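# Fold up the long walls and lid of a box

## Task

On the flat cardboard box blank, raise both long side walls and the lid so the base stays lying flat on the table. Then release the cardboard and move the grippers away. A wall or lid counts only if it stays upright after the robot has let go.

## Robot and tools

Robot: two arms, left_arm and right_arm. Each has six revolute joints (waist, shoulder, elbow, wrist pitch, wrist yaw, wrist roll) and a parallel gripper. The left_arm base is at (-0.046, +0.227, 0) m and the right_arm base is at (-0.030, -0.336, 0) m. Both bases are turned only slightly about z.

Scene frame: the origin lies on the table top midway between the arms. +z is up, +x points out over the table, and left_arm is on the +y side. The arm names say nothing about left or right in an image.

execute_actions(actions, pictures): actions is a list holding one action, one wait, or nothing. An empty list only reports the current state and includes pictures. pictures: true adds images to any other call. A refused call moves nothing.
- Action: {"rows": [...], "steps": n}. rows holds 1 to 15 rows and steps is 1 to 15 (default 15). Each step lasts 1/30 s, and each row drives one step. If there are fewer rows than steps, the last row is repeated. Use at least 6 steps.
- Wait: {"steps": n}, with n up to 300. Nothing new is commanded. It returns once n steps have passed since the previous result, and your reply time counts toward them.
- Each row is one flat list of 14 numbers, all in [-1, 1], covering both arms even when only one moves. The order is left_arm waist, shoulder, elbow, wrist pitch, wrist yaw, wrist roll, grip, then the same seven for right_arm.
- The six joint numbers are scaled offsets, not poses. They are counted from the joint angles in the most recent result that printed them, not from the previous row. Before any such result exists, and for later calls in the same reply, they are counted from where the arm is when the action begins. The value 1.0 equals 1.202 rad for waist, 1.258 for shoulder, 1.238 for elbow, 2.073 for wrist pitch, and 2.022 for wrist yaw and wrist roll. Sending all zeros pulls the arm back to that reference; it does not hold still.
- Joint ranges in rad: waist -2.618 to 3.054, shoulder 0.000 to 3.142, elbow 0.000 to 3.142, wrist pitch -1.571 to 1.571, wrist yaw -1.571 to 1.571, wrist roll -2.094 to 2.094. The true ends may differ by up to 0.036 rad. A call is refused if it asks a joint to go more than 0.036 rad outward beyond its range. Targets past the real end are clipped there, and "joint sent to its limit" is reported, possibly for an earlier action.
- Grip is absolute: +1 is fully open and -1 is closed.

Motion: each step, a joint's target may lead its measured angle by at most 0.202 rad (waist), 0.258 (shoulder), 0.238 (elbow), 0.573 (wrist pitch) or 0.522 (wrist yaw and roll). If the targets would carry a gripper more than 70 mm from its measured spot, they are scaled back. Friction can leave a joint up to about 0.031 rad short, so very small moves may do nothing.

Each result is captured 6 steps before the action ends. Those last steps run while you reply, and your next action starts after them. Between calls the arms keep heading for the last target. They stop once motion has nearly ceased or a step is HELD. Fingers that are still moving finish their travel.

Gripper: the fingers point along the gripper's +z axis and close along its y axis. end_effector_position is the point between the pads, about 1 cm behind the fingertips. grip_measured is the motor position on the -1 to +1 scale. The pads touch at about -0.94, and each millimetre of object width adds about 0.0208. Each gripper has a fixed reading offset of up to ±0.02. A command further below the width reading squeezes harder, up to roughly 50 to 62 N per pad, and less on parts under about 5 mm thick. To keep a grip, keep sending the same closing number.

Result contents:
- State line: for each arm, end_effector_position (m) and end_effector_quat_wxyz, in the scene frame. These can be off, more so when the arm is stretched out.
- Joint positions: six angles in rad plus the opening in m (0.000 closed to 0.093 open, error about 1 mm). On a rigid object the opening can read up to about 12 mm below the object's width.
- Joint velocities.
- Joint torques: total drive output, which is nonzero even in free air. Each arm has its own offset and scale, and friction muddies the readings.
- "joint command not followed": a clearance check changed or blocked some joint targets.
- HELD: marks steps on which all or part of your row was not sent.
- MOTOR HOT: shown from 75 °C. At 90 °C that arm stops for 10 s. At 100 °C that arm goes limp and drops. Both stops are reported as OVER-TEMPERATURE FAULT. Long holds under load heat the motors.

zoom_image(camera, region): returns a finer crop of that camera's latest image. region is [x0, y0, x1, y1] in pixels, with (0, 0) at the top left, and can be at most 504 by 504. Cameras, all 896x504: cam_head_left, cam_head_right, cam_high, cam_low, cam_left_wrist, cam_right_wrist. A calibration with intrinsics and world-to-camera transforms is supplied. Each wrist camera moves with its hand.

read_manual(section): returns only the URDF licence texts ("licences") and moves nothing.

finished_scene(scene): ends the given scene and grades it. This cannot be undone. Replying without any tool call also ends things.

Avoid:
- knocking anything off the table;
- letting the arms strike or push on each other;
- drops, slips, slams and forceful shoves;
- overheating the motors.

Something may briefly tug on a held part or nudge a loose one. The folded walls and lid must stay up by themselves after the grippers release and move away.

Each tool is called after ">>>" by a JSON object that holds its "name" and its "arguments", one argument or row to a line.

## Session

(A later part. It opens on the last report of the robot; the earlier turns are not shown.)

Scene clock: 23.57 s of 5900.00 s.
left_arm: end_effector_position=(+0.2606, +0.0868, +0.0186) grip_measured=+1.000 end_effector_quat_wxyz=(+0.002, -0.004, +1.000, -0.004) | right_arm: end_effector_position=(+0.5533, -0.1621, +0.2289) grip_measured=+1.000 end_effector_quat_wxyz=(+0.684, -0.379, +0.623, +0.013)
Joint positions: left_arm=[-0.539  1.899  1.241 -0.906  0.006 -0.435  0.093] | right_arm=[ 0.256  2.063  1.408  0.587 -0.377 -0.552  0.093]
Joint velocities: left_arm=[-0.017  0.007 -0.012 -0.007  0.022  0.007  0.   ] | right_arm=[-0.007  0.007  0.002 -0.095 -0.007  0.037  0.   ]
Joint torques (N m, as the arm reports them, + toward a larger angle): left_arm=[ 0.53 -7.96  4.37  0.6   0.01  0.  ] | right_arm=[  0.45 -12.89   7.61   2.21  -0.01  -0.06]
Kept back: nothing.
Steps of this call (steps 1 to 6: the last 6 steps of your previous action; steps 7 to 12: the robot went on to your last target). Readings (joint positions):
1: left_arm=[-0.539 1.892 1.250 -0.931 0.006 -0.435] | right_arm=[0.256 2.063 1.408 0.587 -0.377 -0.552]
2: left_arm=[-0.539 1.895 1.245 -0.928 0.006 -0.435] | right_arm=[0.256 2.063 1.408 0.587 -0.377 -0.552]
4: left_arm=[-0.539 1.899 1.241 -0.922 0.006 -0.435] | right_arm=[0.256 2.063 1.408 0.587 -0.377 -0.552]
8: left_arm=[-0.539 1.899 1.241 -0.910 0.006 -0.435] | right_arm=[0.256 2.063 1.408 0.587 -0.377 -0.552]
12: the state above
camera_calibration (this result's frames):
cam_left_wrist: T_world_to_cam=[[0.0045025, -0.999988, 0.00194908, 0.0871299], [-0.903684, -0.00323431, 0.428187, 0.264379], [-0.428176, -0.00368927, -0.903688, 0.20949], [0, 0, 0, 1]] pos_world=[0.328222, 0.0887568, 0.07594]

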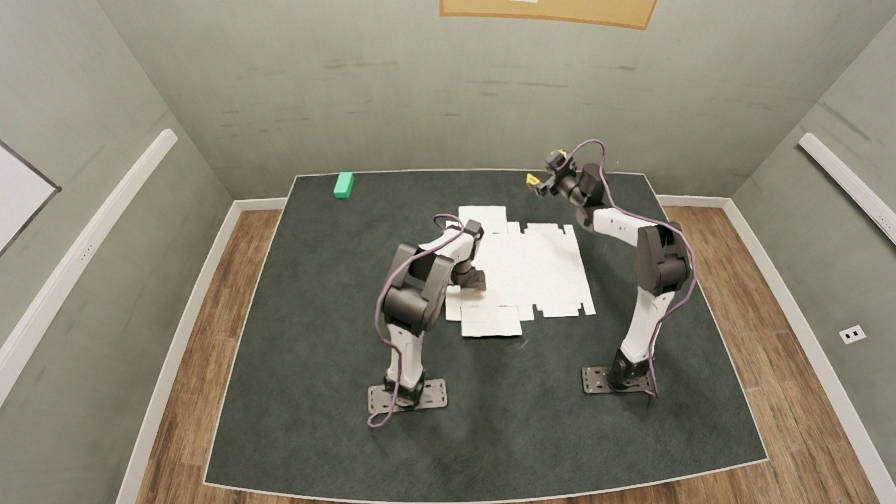

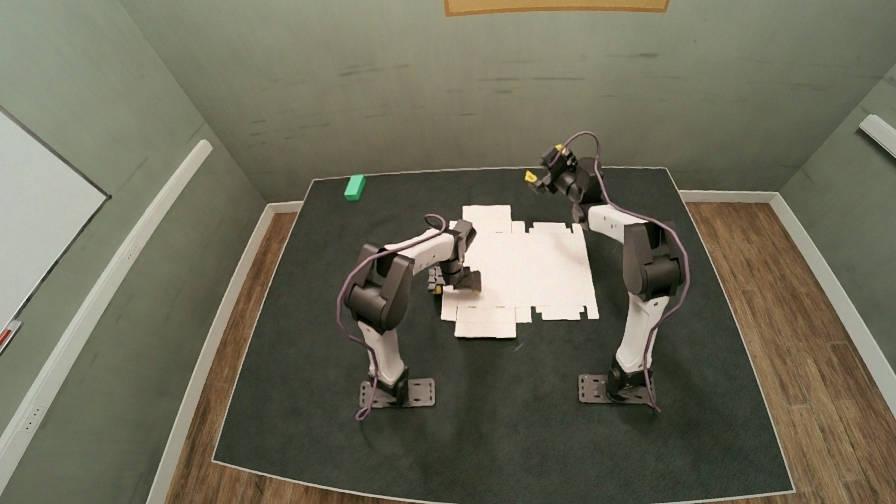

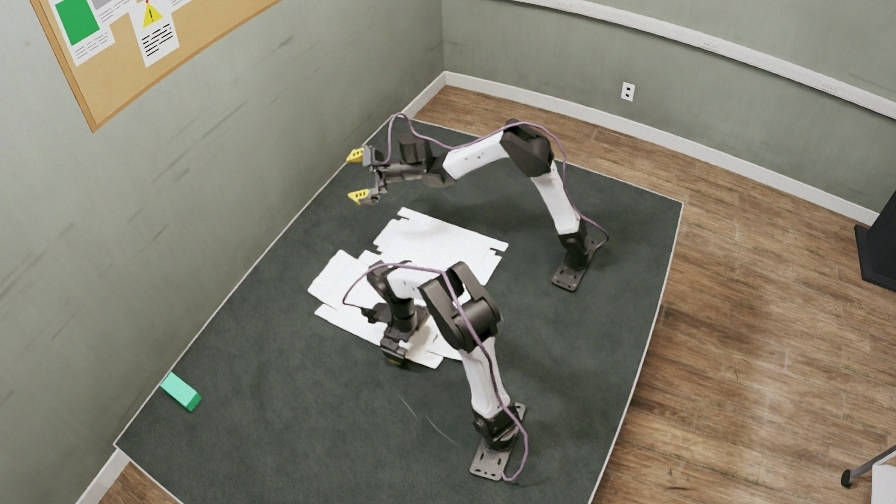

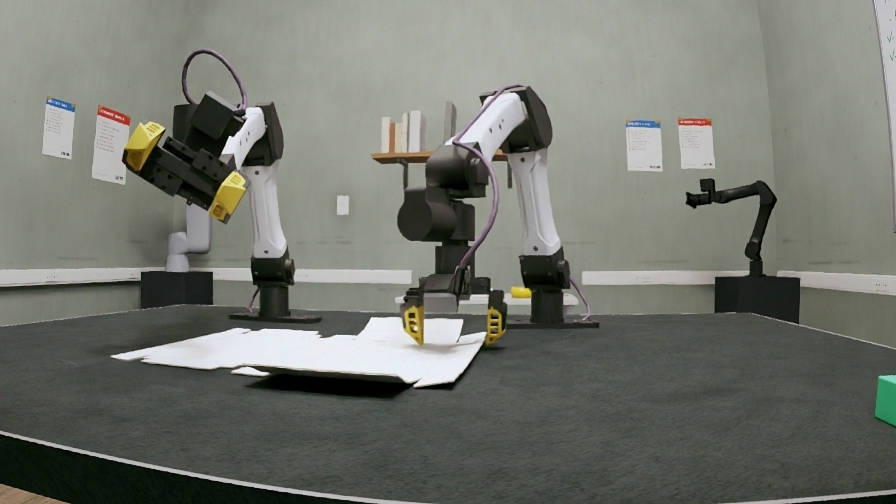

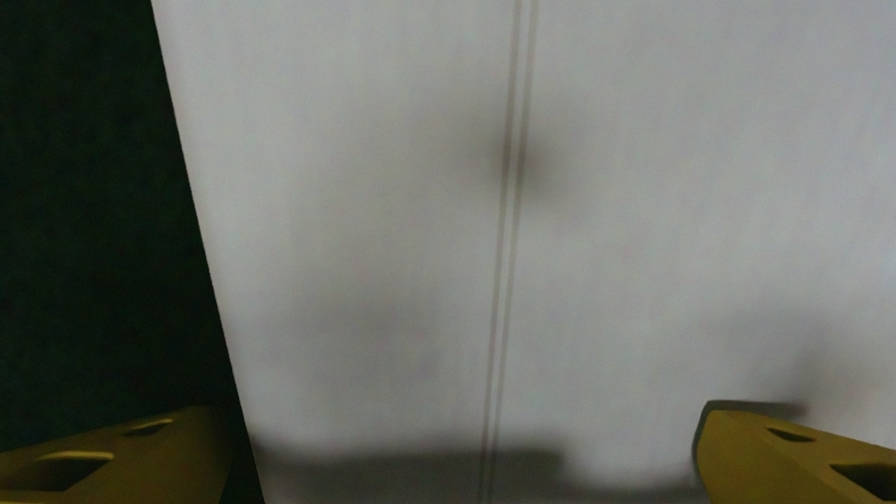

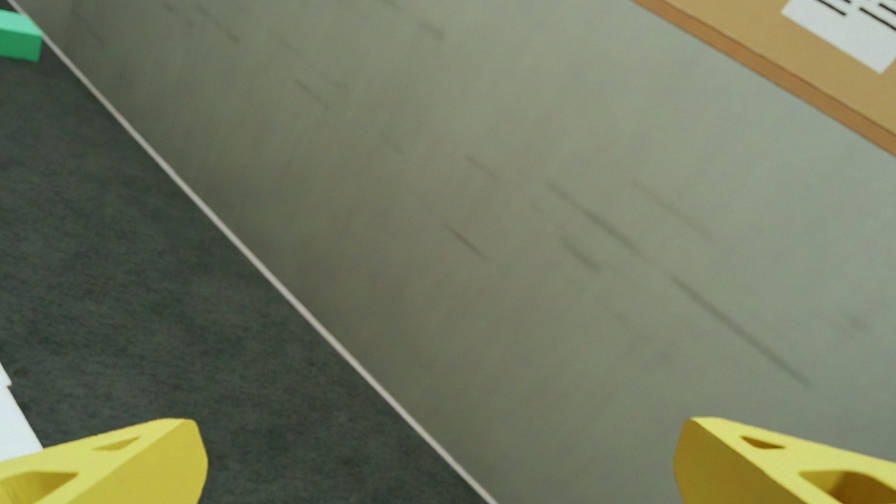

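>>> {"name": "execute_actions", "arguments": {
  "actions": [
    {"rows": [[0, 0.024, -0.028, 0.0193, 0, 0, 1, 0, 0, 0, 0, 0, 0, 1]], "steps": 12}
  ]
}}

>>> {"name": "execute_actions", "arguments": {
  "actions": [
    {"rows": [[0, 0.02, -0.02, 0.012, 0, 0, 0.8, 0, 0, 0, 0, 0, 0, 1], [0, 0.02, -0.02, 0.012, 0, 0, 0.65, 0, 0, 0, 0, 0, 0, 1], [0, 0.02, -0.02, 0.012, 0, 0, 0.5, 0, 0, 0, 0, 0, 0, 1], [0, 0.02, -0.02, 0.012, 0, 0, 0.35, 0, 0, 0, 0, 0, 0, 1], [0, 0.02, -0.02, 0.012, 0, 0, 0.2, 0, 0, 0, 0, 0, 0, 1], [0, 0.02, -0.02, 0.012, 0, 0, 0.05, 0, 0, 0, 0, 0, 0, 1], [0, 0.02, -0.02, 0.012, 0, 0, -0.1, 0, 0, 0, 0, 0, 0, 1], [0, 0.02, -0.02, 0.012, 0, 0, -0.25, 0, 0, 0, 0, 0, 0, 1], [0, 0.02, -0.02, 0.012, 0, 0, -0.4, 0, 0, 0, 0, 0, 0, 1], [0, 0.02, -0.02, 0.012, 0, 0, -0.55, 0, 0, 0, 0, 0, 0, 1], [0, 0.02, -0.02, 0.012, 0, 0, -0.7, 0, 0, 0, 0, 0, 0, 1]], "steps": 15}
  ],
  "pictures": true
}}

Scene clock: 24.83 s of 5900.00 s.
left_arm: end_effector_position=(+0.2600, +0.0869, +0.0145) grip_measured=+1.000 end_effector_quat_wxyz=(+0.001, -0.004, +1.000, -0.004) | right_arm: end_effector_position=(+0.5533, -0.1621, +0.2289) grip_measured=+1.000 end_effector_quat_wxyz=(+0.684, -0.379, +0.623, +0.013)
Joint positions: left_arm=[-0.539  1.904  1.23  -0.891  0.007 -0.435  0.093] | right_arm=[ 0.256  2.063  1.408  0.587 -0.377 -0.552  0.093]
Joint velocities: left_arm=[-0.017 -0.007 -0.007 -0.081 -0.051 -0.051  0.   ] | right_arm=[ 0.002 -0.007  0.002  0.007 -0.022 -0.022  0.   ]
Joint torques (N m, as the arm reports them, + toward a larger angle): left_arm=[ 0.21 -6.95  3.55  0.71  0.01 -0.01] | right_arm=[  0.43 -12.9    7.59   2.21  -0.01  -0.05]
Steps of this call (steps 1 to 30: the robot went on to your last target; steps 31 to 32: nothing new was sent; steps 33 to 38: the first 6 steps of this action). Readings (joint positions):
33: left_arm=[-0.539 1.899 1.238 -0.900 0.006 -0.435] | right_arm=[0.256 2.063 1.408 0.587 -0.377 -0.552]
34: left_arm=[-0.539 1.899 1.235 -0.896 0.006 -0.435] | right_arm=[0.256 2.063 1.408 0.587 -0.377 -0.552]
36: left_arm=[-0.539 1.904 1.230 -0.891 0.006 -0.435] | right_arm=[0.256 2.063 1.408 0.587 -0.377 -0.552]
38: the state above

Scene clock: 25.33 s of 5900.00 s.
left_arm: end_effector_position=(+0.2604, +0.0875, +0.0157) grip_measured=-0.307 end_effector_quat_wxyz=(+0.003, -0.005, +1.000, -0.004) | right_arm: end_effector_position=(+0.5533, -0.1621, +0.2289) grip_measured=+1.000 end_effector_quat_wxyz=(+0.684, -0.379, +0.623, +0.013)
Joint positions: left_arm=[-0.538  1.9    1.23  -0.892  0.006 -0.436  0.03 ] | right_arm=[ 0.256  2.063  1.408  0.587 -0.377 -0.552  0.093]
Joint velocities: left_arm=[ 0.056 -0.193  0.002 -0.11   0.022 -0.007 -0.17 ] | right_arm=[-0.002  0.002 -0.007 -0.125 -0.051  0.051  0.   ]
Joint torques (N m, as the arm reports them, + toward a larger angle): left_arm=[-0.24 -5.83  3.58  0.9   0.03 -0.02] | right_arm=[  0.41 -12.87   7.61   2.21  -0.01  -0.06]
Steps of this call (steps 1 to 6: the last 6 steps of your previous action; steps 7 to 15: the first 9 steps of this action, its rows measured from where the robot was after step 6). Readings (joint positions):
6: left_arm=[-0.539 1.904 1.230 -0.891 0.007 -0.435] | right_arm=[0.256 2.063 1.408 0.587 -0.377 -0.552]
7: left_arm=[-0.539 1.904 1.230 -0.889 0.009 -0.435] | right_arm=[0.256 2.063 1.408 0.587 -0.377 -0.552]
8: left_arm=[-0.539 1.904 1.230 -0.888 0.010 -0.435] | right_arm=[0.256 2.063 1.408 0.587 -0.377 -0.552]
10: left_arm=[-0.539 1.904 1.230 -0.888 0.009 -0.435] | right_arm=[0.256 2.063 1.408 0.587 -0.377 -0.552]
14: left_arm=[-0.539 1.904 1.230 -0.888 0.008 -0.435] | right_arm=[0.256 2.063 1.408 0.587 -0.377 -0.552]
15: the state above
camera_calibration (this result's frames):
cam_left_wrist: T_world_to_cam=[[0.00640866, -0.999977, 0.00240113, 0.087333], [-0.904485, -0.00477262, 0.426479, 0.265876], [-0.426457, -0.00490494, -0.904494, 0.206451], [0, 0, 0, 1]] pos_world=[0.327964, 0.0896125, 0.0731338]

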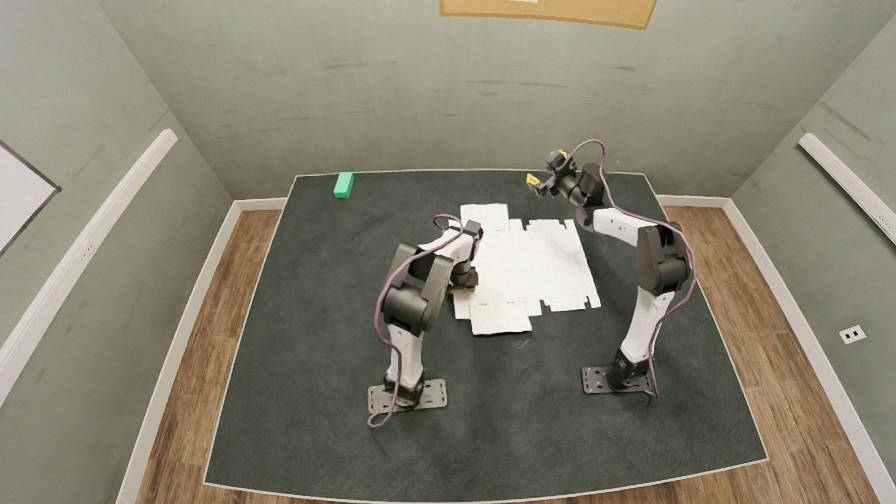

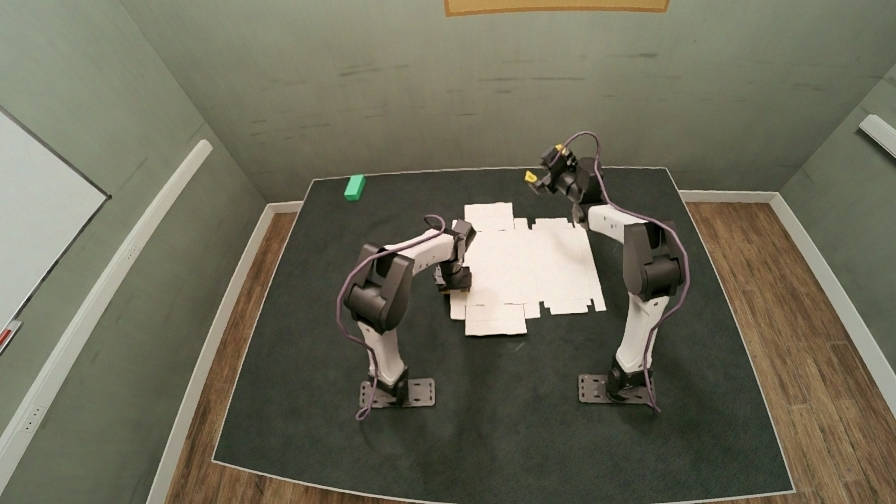

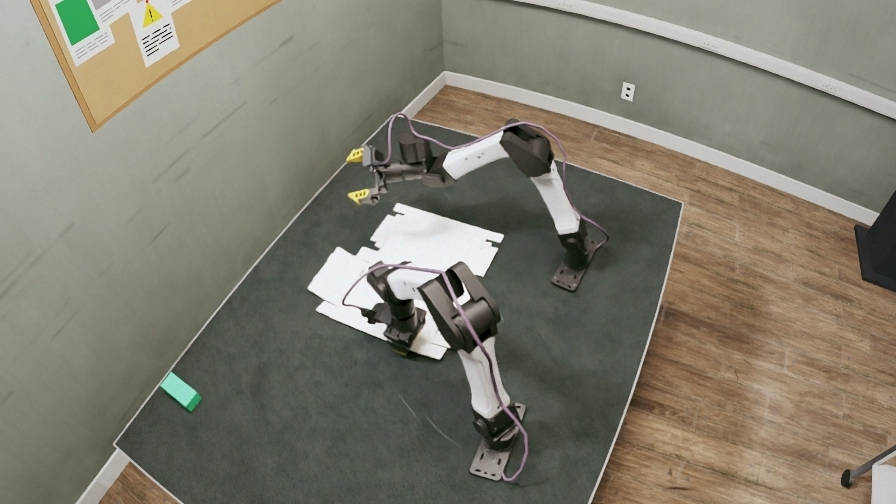

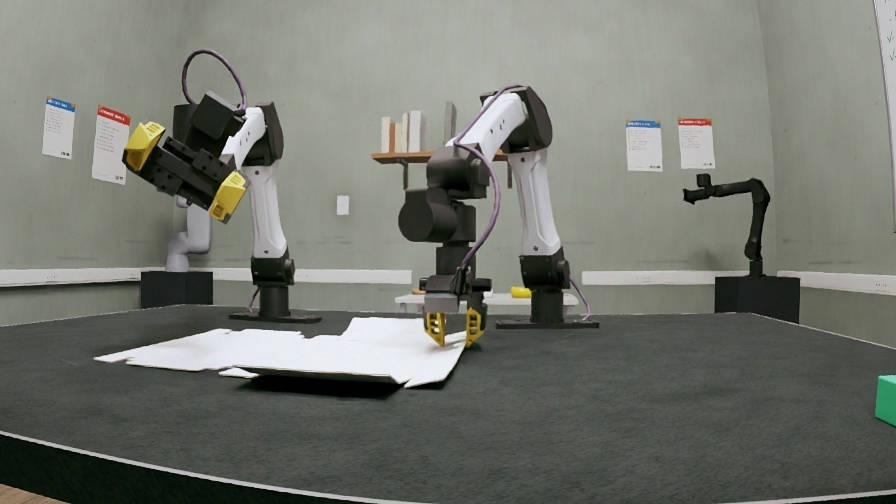

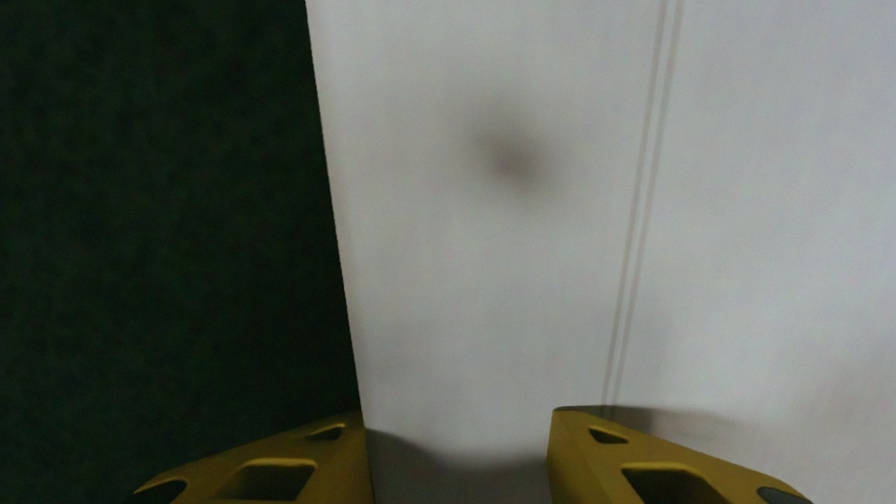

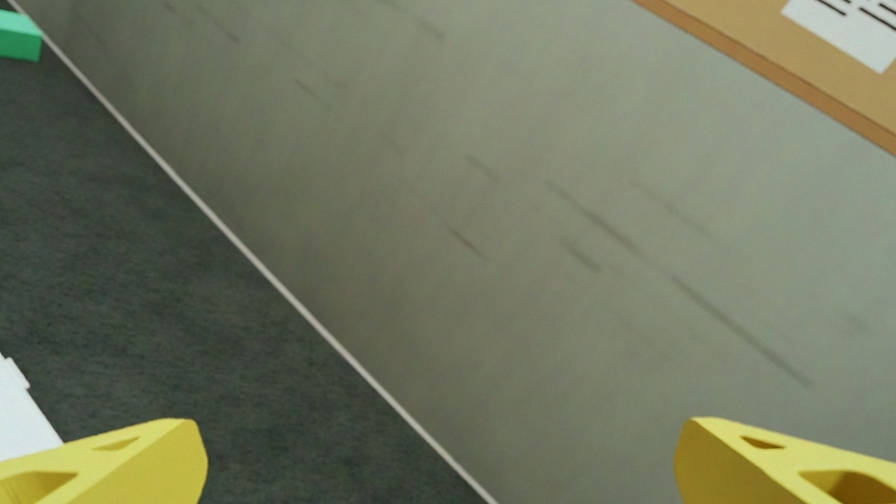

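>>> {"name": "execute_actions", "arguments": {
  "actions": []
}}

Scene clock: 25.53 s of 5900.00 s.
left_arm: end_effector_position=(+0.2608, +0.0883, +0.0176) grip_measured=-0.569 end_effector_quat_wxyz=(+0.005, -0.007, +1.000, -0.005) | right_arm: end_effector_position=(+0.5533, -0.1621, +0.2289) grip_measured=+1.000 end_effector_quat_wxyz=(+0.684, -0.379, +0.623, +0.013)
Joint positions: left_arm=[-0.535  1.894  1.23  -0.894  0.005 -0.436  0.018] | right_arm=[ 0.256  2.063  1.408  0.587 -0.377 -0.552  0.093]
Joint velocities: left_arm=[ 0.007 -0.012 -0.022  0.022 -0.022  0.007 -0.001] | right_arm=[-0.002  0.002 -0.017  0.081 -0.051  0.007  0.   ]
Joint torques (N m, as the arm reports them, + toward a larger angle): left_arm=[-0.18 -6.07  3.76  0.75  0.02 -0.04] | right_arm=[  0.42 -12.89   7.6    2.22   0.    -0.05]
Kept back: nothing.
Steps of this call (steps 1 to 6: the last 6 steps of your previous action). Readings (joint positions):
1: left_arm=[-0.536 1.895 1.230 -0.895 0.005 -0.436] | right_arm=[0.256 2.063 1.408 0.587 -0.377 -0.552]
2: left_arm=[-0.535 1.894 1.230 -0.894 0.005 -0.436] | right_arm=[0.256 2.063 1.408 0.587 -0.377 -0.552]
4: left_arm=[-0.535 1.894 1.230 -0.894 0.005 -0.436] | right_arm=[0.256 2.063 1.408 0.587 -0.377 -0.552]
6: the state above
camera_calibration (this result's frames):
cam_left_wrist: T_world_to_cam=[[0.00945757, -0.99995, 0.00330955, 0.0873163], [-0.906074, -0.00716949, 0.423058, 0.26611], [-0.423013, -0.0069998, -0.906096, 0.207686], [0, 0, 0, 1]] pos_world=[0.328144, 0.0906735, 0.0753143]

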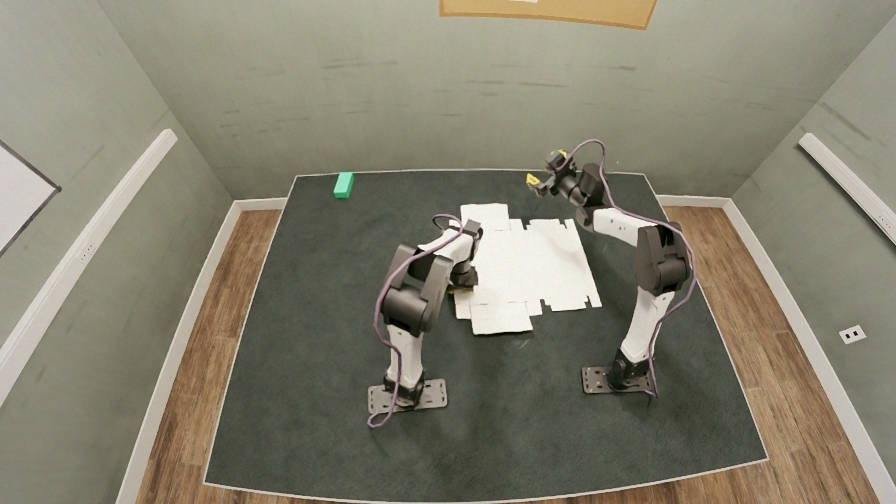

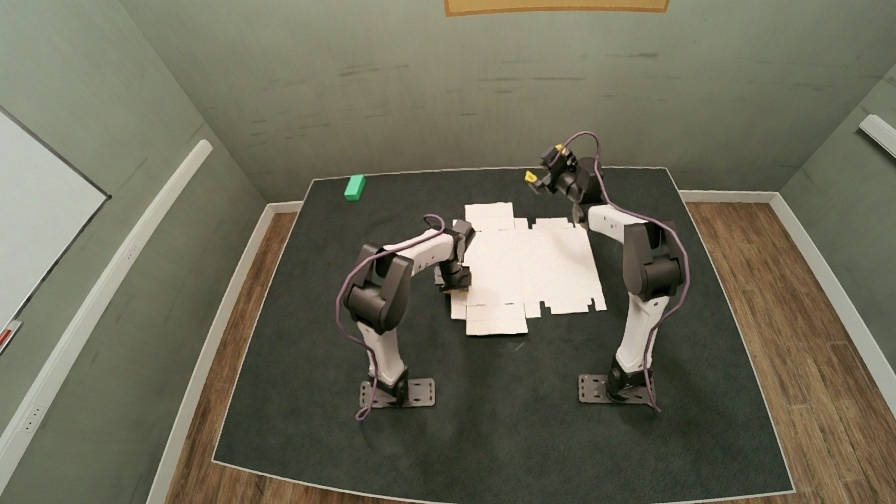

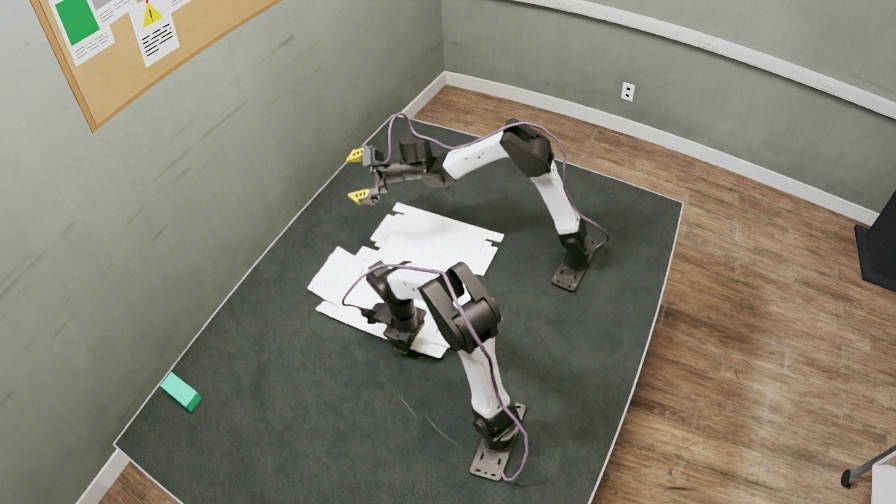

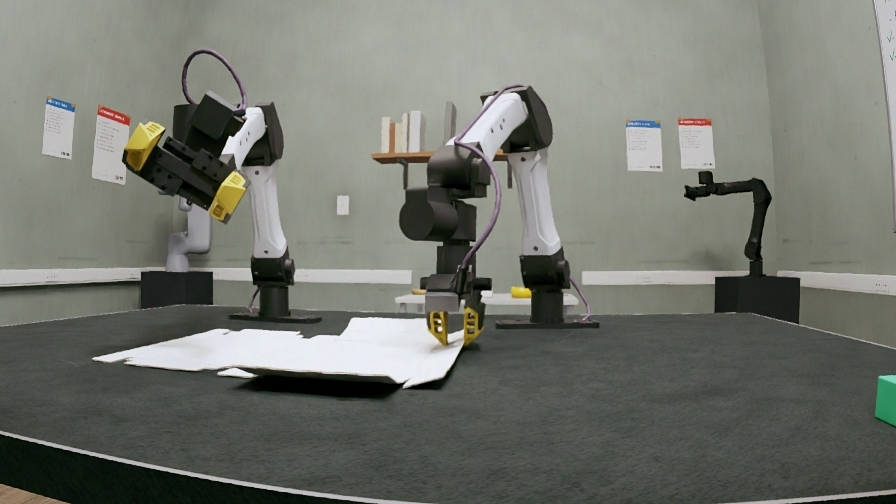

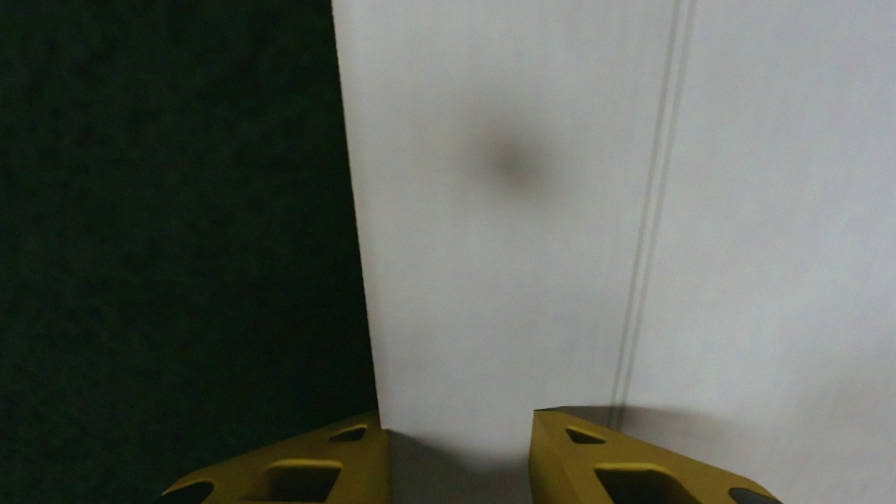

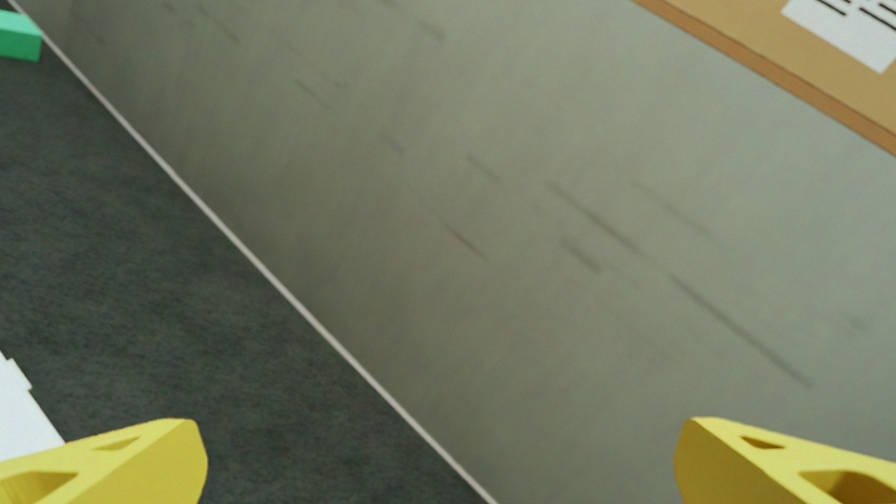

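>>> {"name": "execute_actions", "arguments": {
  "actions": [
    {"rows": [[0, 0, 0, 0, 0, 0, -0.75, 0, 0, 0, 0, 0, 0, 1], [0, 0, 0, 0, 0, 0, -0.8, 0, 0, 0, 0, 0, 0, 1], [0, 0, 0, 0, 0, 0, -0.85, 0, 0, 0, 0, 0, 0, 1], [0, 0, 0, 0, 0, 0, -0.9, 0, 0, 0, 0, 0, 0, 1], [0, 0, 0, 0, 0, 0, -0.95, 0, 0, 0, 0, 0, 0, 1], [0, 0, 0, 0, 0, 0, -1, 0, 0, 0, 0, 0, 0, 1]], "steps": 15}
  ]
}}

>>> {"name": "execute_actions", "arguments": {
  "actions": [
    {"steps": 10}
  ],
  "pictures": true
}}

Scene clock: 26.27 s of 5900.00 s.
left_arm: end_effector_position=(+0.2618, +0.0881, +0.0298) grip_measured=-0.876 end_effector_quat_wxyz=(+0.014, -0.009, +1.000, -0.012) | right_arm: end_effector_position=(+0.5533, -0.1621, +0.2289) grip_measured=+1.000 end_effector_quat_wxyz=(+0.684, -0.379, +0.623, +0.013)
Joint positions: left_arm=[-0.532  1.86   1.236 -0.911  0.01  -0.437  0.003] | right_arm=[ 0.256  2.063  1.408  0.587 -0.377 -0.552  0.093]
Joint velocities: left_arm=[-0.017 -0.002 -0.002 -0.051  0.066  0.022 -0.001] | right_arm=[-0.002  0.002  0.017 -0.007 -0.051  0.037  0.   ]
Joint torques (N m, as the arm reports them, + toward a larger angle): left_arm=[-0.06 -6.03  5.32  0.69 -0.04  0.  ] | right_arm=[  0.42 -12.91   7.62   2.21   0.    -0.05]
Steps of this call (steps 1 to 13: the robot went on to your last target; steps 14 to 22: the first 9 steps of this action). Readings (joint positions):
14: left_arm=[-0.535 1.893 1.230 -0.894 0.005 -0.437] | right_arm=[0.256 2.063 1.408 0.587 -0.377 -0.552]
15: left_arm=[-0.535 1.890 1.231 -0.897 0.004 -0.437] | right_arm=[0.256 2.063 1.408 0.587 -0.377 -0.552]
17: left_arm=[-0.532 1.870 1.233 -0.910 0.004 -0.437] | right_arm=[0.256 2.063 1.408 0.587 -0.377 -0.552]
21: left_arm=[-0.532 1.860 1.236 -0.911 0.010 -0.437] | right_arm=[0.256 2.063 1.408 0.587 -0.377 -0.552]
22: the state above

Scene clock: 26.60 s of 5900.00 s.
left_arm: end_effector_position=(+0.2618, +0.0881, +0.0298) grip_measured=-0.876 end_effector_quat_wxyz=(+0.014, -0.009, +1.000, -0.012) | right_arm: end_effector_position=(+0.5533, -0.1621, +0.2289) grip_measured=+1.000 end_effector_quat_wxyz=(+0.684, -0.379, +0.623, +0.013)
Joint positions: left_arm=[-0.532  1.86   1.236 -0.911  0.01  -0.437  0.003] | right_arm=[ 0.256  2.063  1.408  0.587 -0.377 -0.552  0.093]
Joint velocities: left_arm=[-0.002 -0.002 -0.007 -0.051 -0.007 -0.037  0.001] | right_arm=[-0.012 -0.017 -0.002 -0.051 -0.081  0.037  0.   ]
Joint torques (N m, as the arm reports them, + toward a larger angle): left_arm=[-0.15 -6.    5.22  0.68 -0.07 -0.04] | right_arm=[  0.4  -12.89   7.62   2.22   0.    -0.05]
Kept back: nothing.
Steps of this call (steps 1 to 6: the last 6 steps of your previous action; steps 7 to 10: the robot went on to your last target). Readings (joint positions):
1: left_arm=[-0.532 1.860 1.236 -0.911 0.010 -0.437] | right_arm=[0.256 2.063 1.408 0.587 -0.377 -0.552]
2: left_arm=[-0.532 1.860 1.236 -0.911 0.010 -0.437] | right_arm=[0.256 2.063 1.408 0.587 -0.377 -0.552]
4: left_arm=[-0.532 1.860 1.236 -0.911 0.010 -0.437] | right_arm=[0.256 2.063 1.408 0.587 -0.377 -0.552]
8: left_arm=[-0.532 1.860 1.236 -0.911 0.010 -0.437] | right_arm=[0.256 2.063 1.408 0.587 -0.377 -0.552]
10: the state above
camera_calibration (this result's frames):
cam_left_wrist: T_world_to_cam=[[0.0137033, -0.999745, 0.0179289, 0.08554], [-0.913938, -0.00524936, 0.40582, 0.264267], [-0.405623, -0.021947, -0.913777, 0.216121], [0, 0, 0, 1]] pos_world=[0.328015, 0.0916486, 0.088708]

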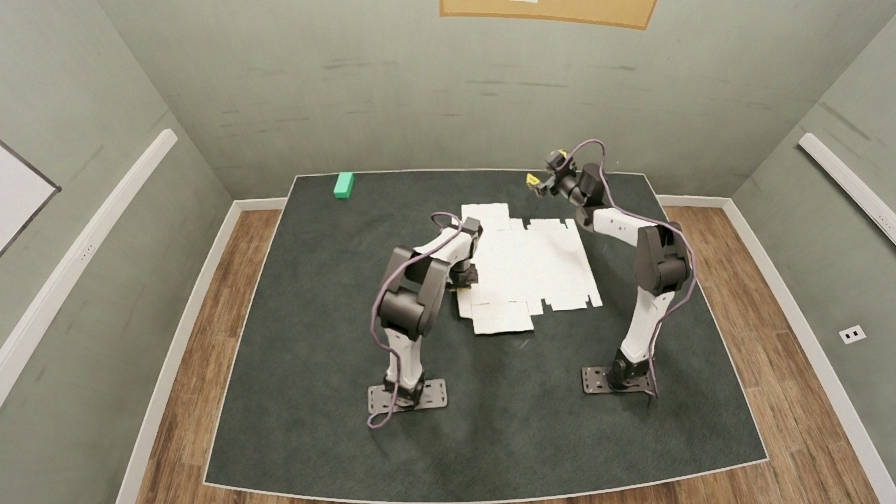

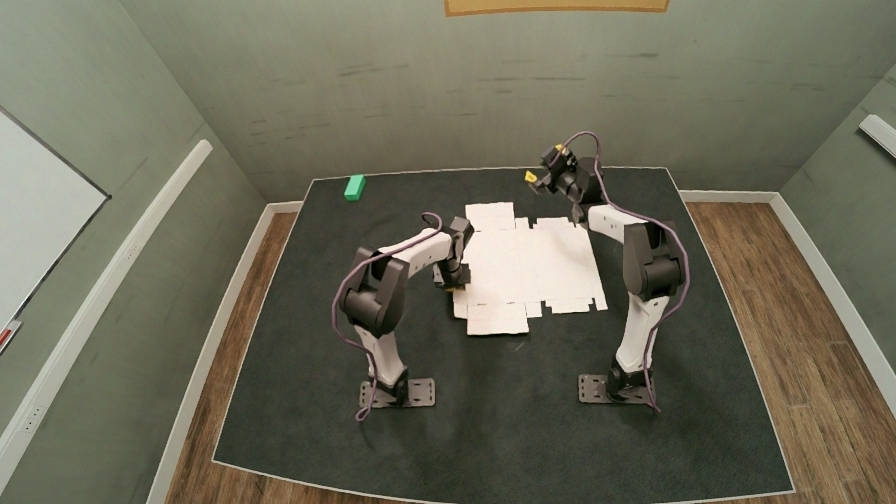

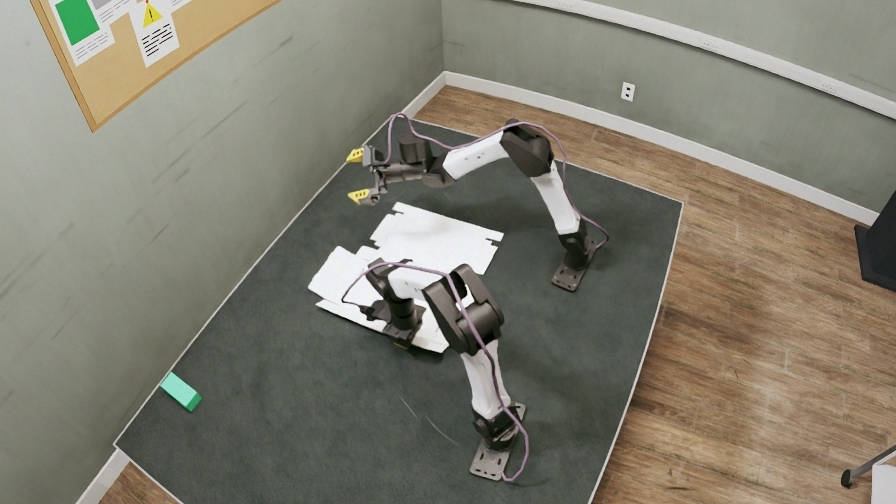

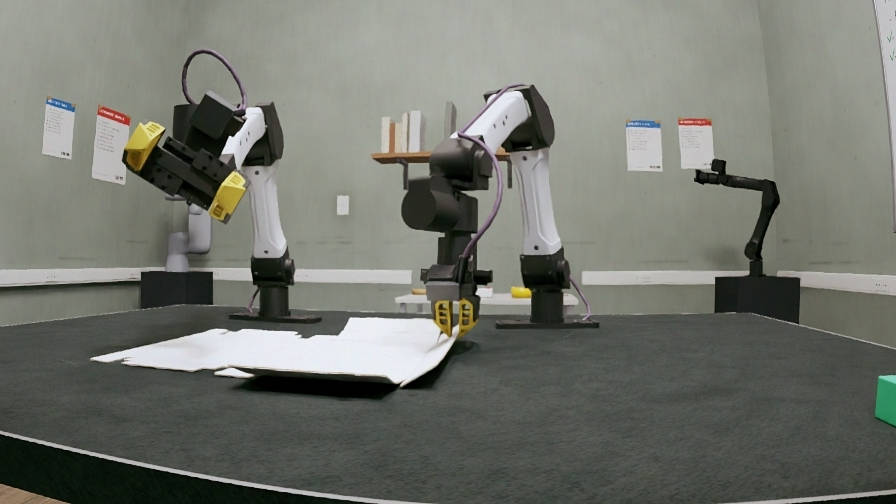

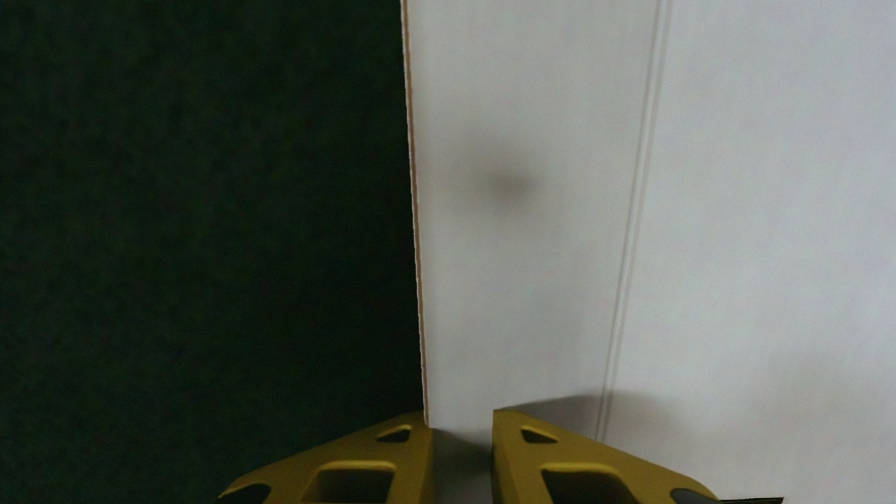

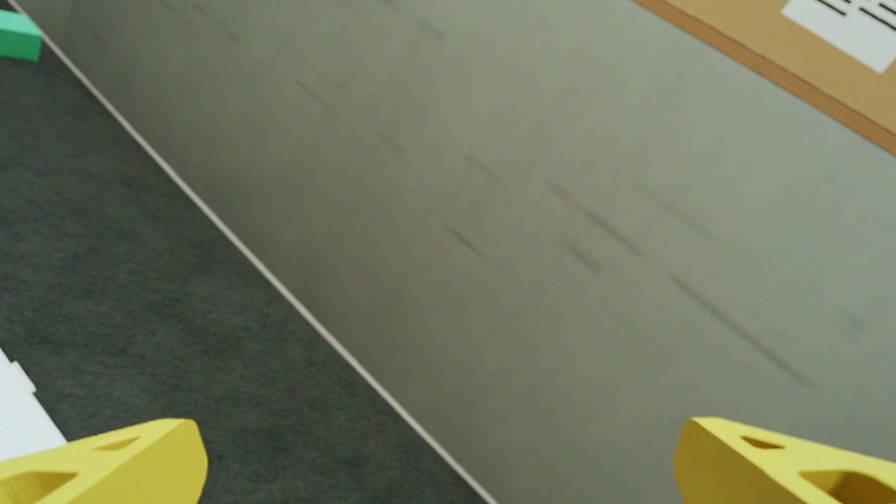

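>>> {"name": "execute_actions", "arguments": {
  "actions": [
    {"rows": [[0, 0, 0, 0, 0, 0, -1, 0.3636, 0.0882, 0.2795, -0.6594, 0.1864, 0.273, -1]], "steps": 15}
  ]
}}

>>> {"name": "execute_actions", "arguments": {
  "actions": [
    {"steps": 30}
  ]
}}

Scene clock: 27.70 s of 5900.00 s.
left_arm: end_effector_position=(+0.2618, +0.0881, +0.0298) grip_measured=-0.876 end_effector_quat_wxyz=(+0.014, -0.009, +1.000, -0.012) | right_arm: end_effector_position=(+0.5053, -0.0132, +0.1662) grip_measured=-0.980 end_effector_quat_wxyz=(+0.499, -0.313, +0.797, +0.134)
Joint positions: left_arm=[-0.532  1.86   1.236 -0.911  0.01  -0.437  0.003] | right_arm=[ 0.582  2.154  1.695 -0.028 -0.11  -0.169  0.   ]
Joint velocities: left_arm=[ 0.002  0.017  0.007  0.022 -0.037  0.007 -0.   ] | right_arm=[ 1.175 -0.007  0.242 -2.     0.374  0.623  0.   ]
Joint torques (N m, as the arm reports them, + toward a larger angle): left_arm=[ 0.14 -8.6   5.63  0.5   0.01 -0.03] | right_arm=[ -0.37 -12.86   9.56   2.03   0.11   0.01]
Steps of this call (steps 1 to 15: the robot went on to your last target; steps 16 to 24: nothing new was sent; steps 25 to 33: the first 9 steps of this action). Readings (joint positions):
25: left_arm=[-0.532 1.860 1.236 -0.911 0.010 -0.437] | right_arm=[0.270 2.072 1.438 0.526 -0.335 -0.494]
26: left_arm=[-0.532 1.860 1.236 -0.911 0.010 -0.437] | right_arm=[0.293 2.093 1.496 0.446 -0.280 -0.425]
28: left_arm=[-0.532 1.860 1.236 -0.911 0.010 -0.437] | right_arm=[0.366 2.135 1.605 0.292 -0.199 -0.314]
32: left_arm=[-0.532 1.860 1.236 -0.911 0.010 -0.437] | right_arm=[0.539 2.154 1.686 0.039 -0.122 -0.192]
33: the state above

Scene clock: 28.70 s of 5900.00 s.
left_arm: end_effector_position=(+0.2618, +0.0881, +0.0298) grip_measured=-0.876 end_effector_quat_wxyz=(+0.014, -0.009, +1.000, -0.012) | right_arm: end_effector_position=(+0.3742, -0.0425, +0.0503) grip_measured=-0.985 end_effector_quat_wxyz=(+0.164, -0.308, +0.936, +0.058)
Joint positions: left_arm=[-0.532  1.86   1.236 -0.911  0.01  -0.437  0.003] | right_arm=[ 0.693  2.175  1.723 -0.77  -0.011 -0.01   0.   ]
Joint velocities: left_arm=[ 0.022  0.007  0.007 -0.022  0.007 -0.007 -0.   ] | right_arm=[ 0.012  0.002 -0.002 -0.095  0.037  0.037  0.   ]
Joint torques (N m, as the arm reports them, + toward a larger angle): left_arm=[ 0.08 -8.57  5.68  0.5   0.01 -0.04] | right_arm=[  0.42 -13.32   9.52   1.06   0.12   0.02]
Kept back: nothing.
Steps of this call (steps 1 to 6: the last 6 steps of your previous action; steps 7 to 30: the robot went on to your last target). Readings (joint positions):
1: left_arm=[-0.532 1.860 1.236 -0.911 0.010 -0.437] | right_arm=[0.621 2.154 1.704 -0.105 -0.098 -0.146]
2: left_arm=[-0.532 1.860 1.236 -0.911 0.010 -0.437] | right_arm=[0.657 2.154 1.712 -0.187 -0.088 -0.125]
4: left_arm=[-0.532 1.860 1.236 -0.911 0.010 -0.437] | right_arm=[0.707 2.154 1.722 -0.360 -0.073 -0.089]
8: left_arm=[-0.532 1.860 1.236 -0.911 0.010 -0.437] | right_arm=[0.721 2.166 1.723 -0.615 -0.046 -0.043]
30: the state above


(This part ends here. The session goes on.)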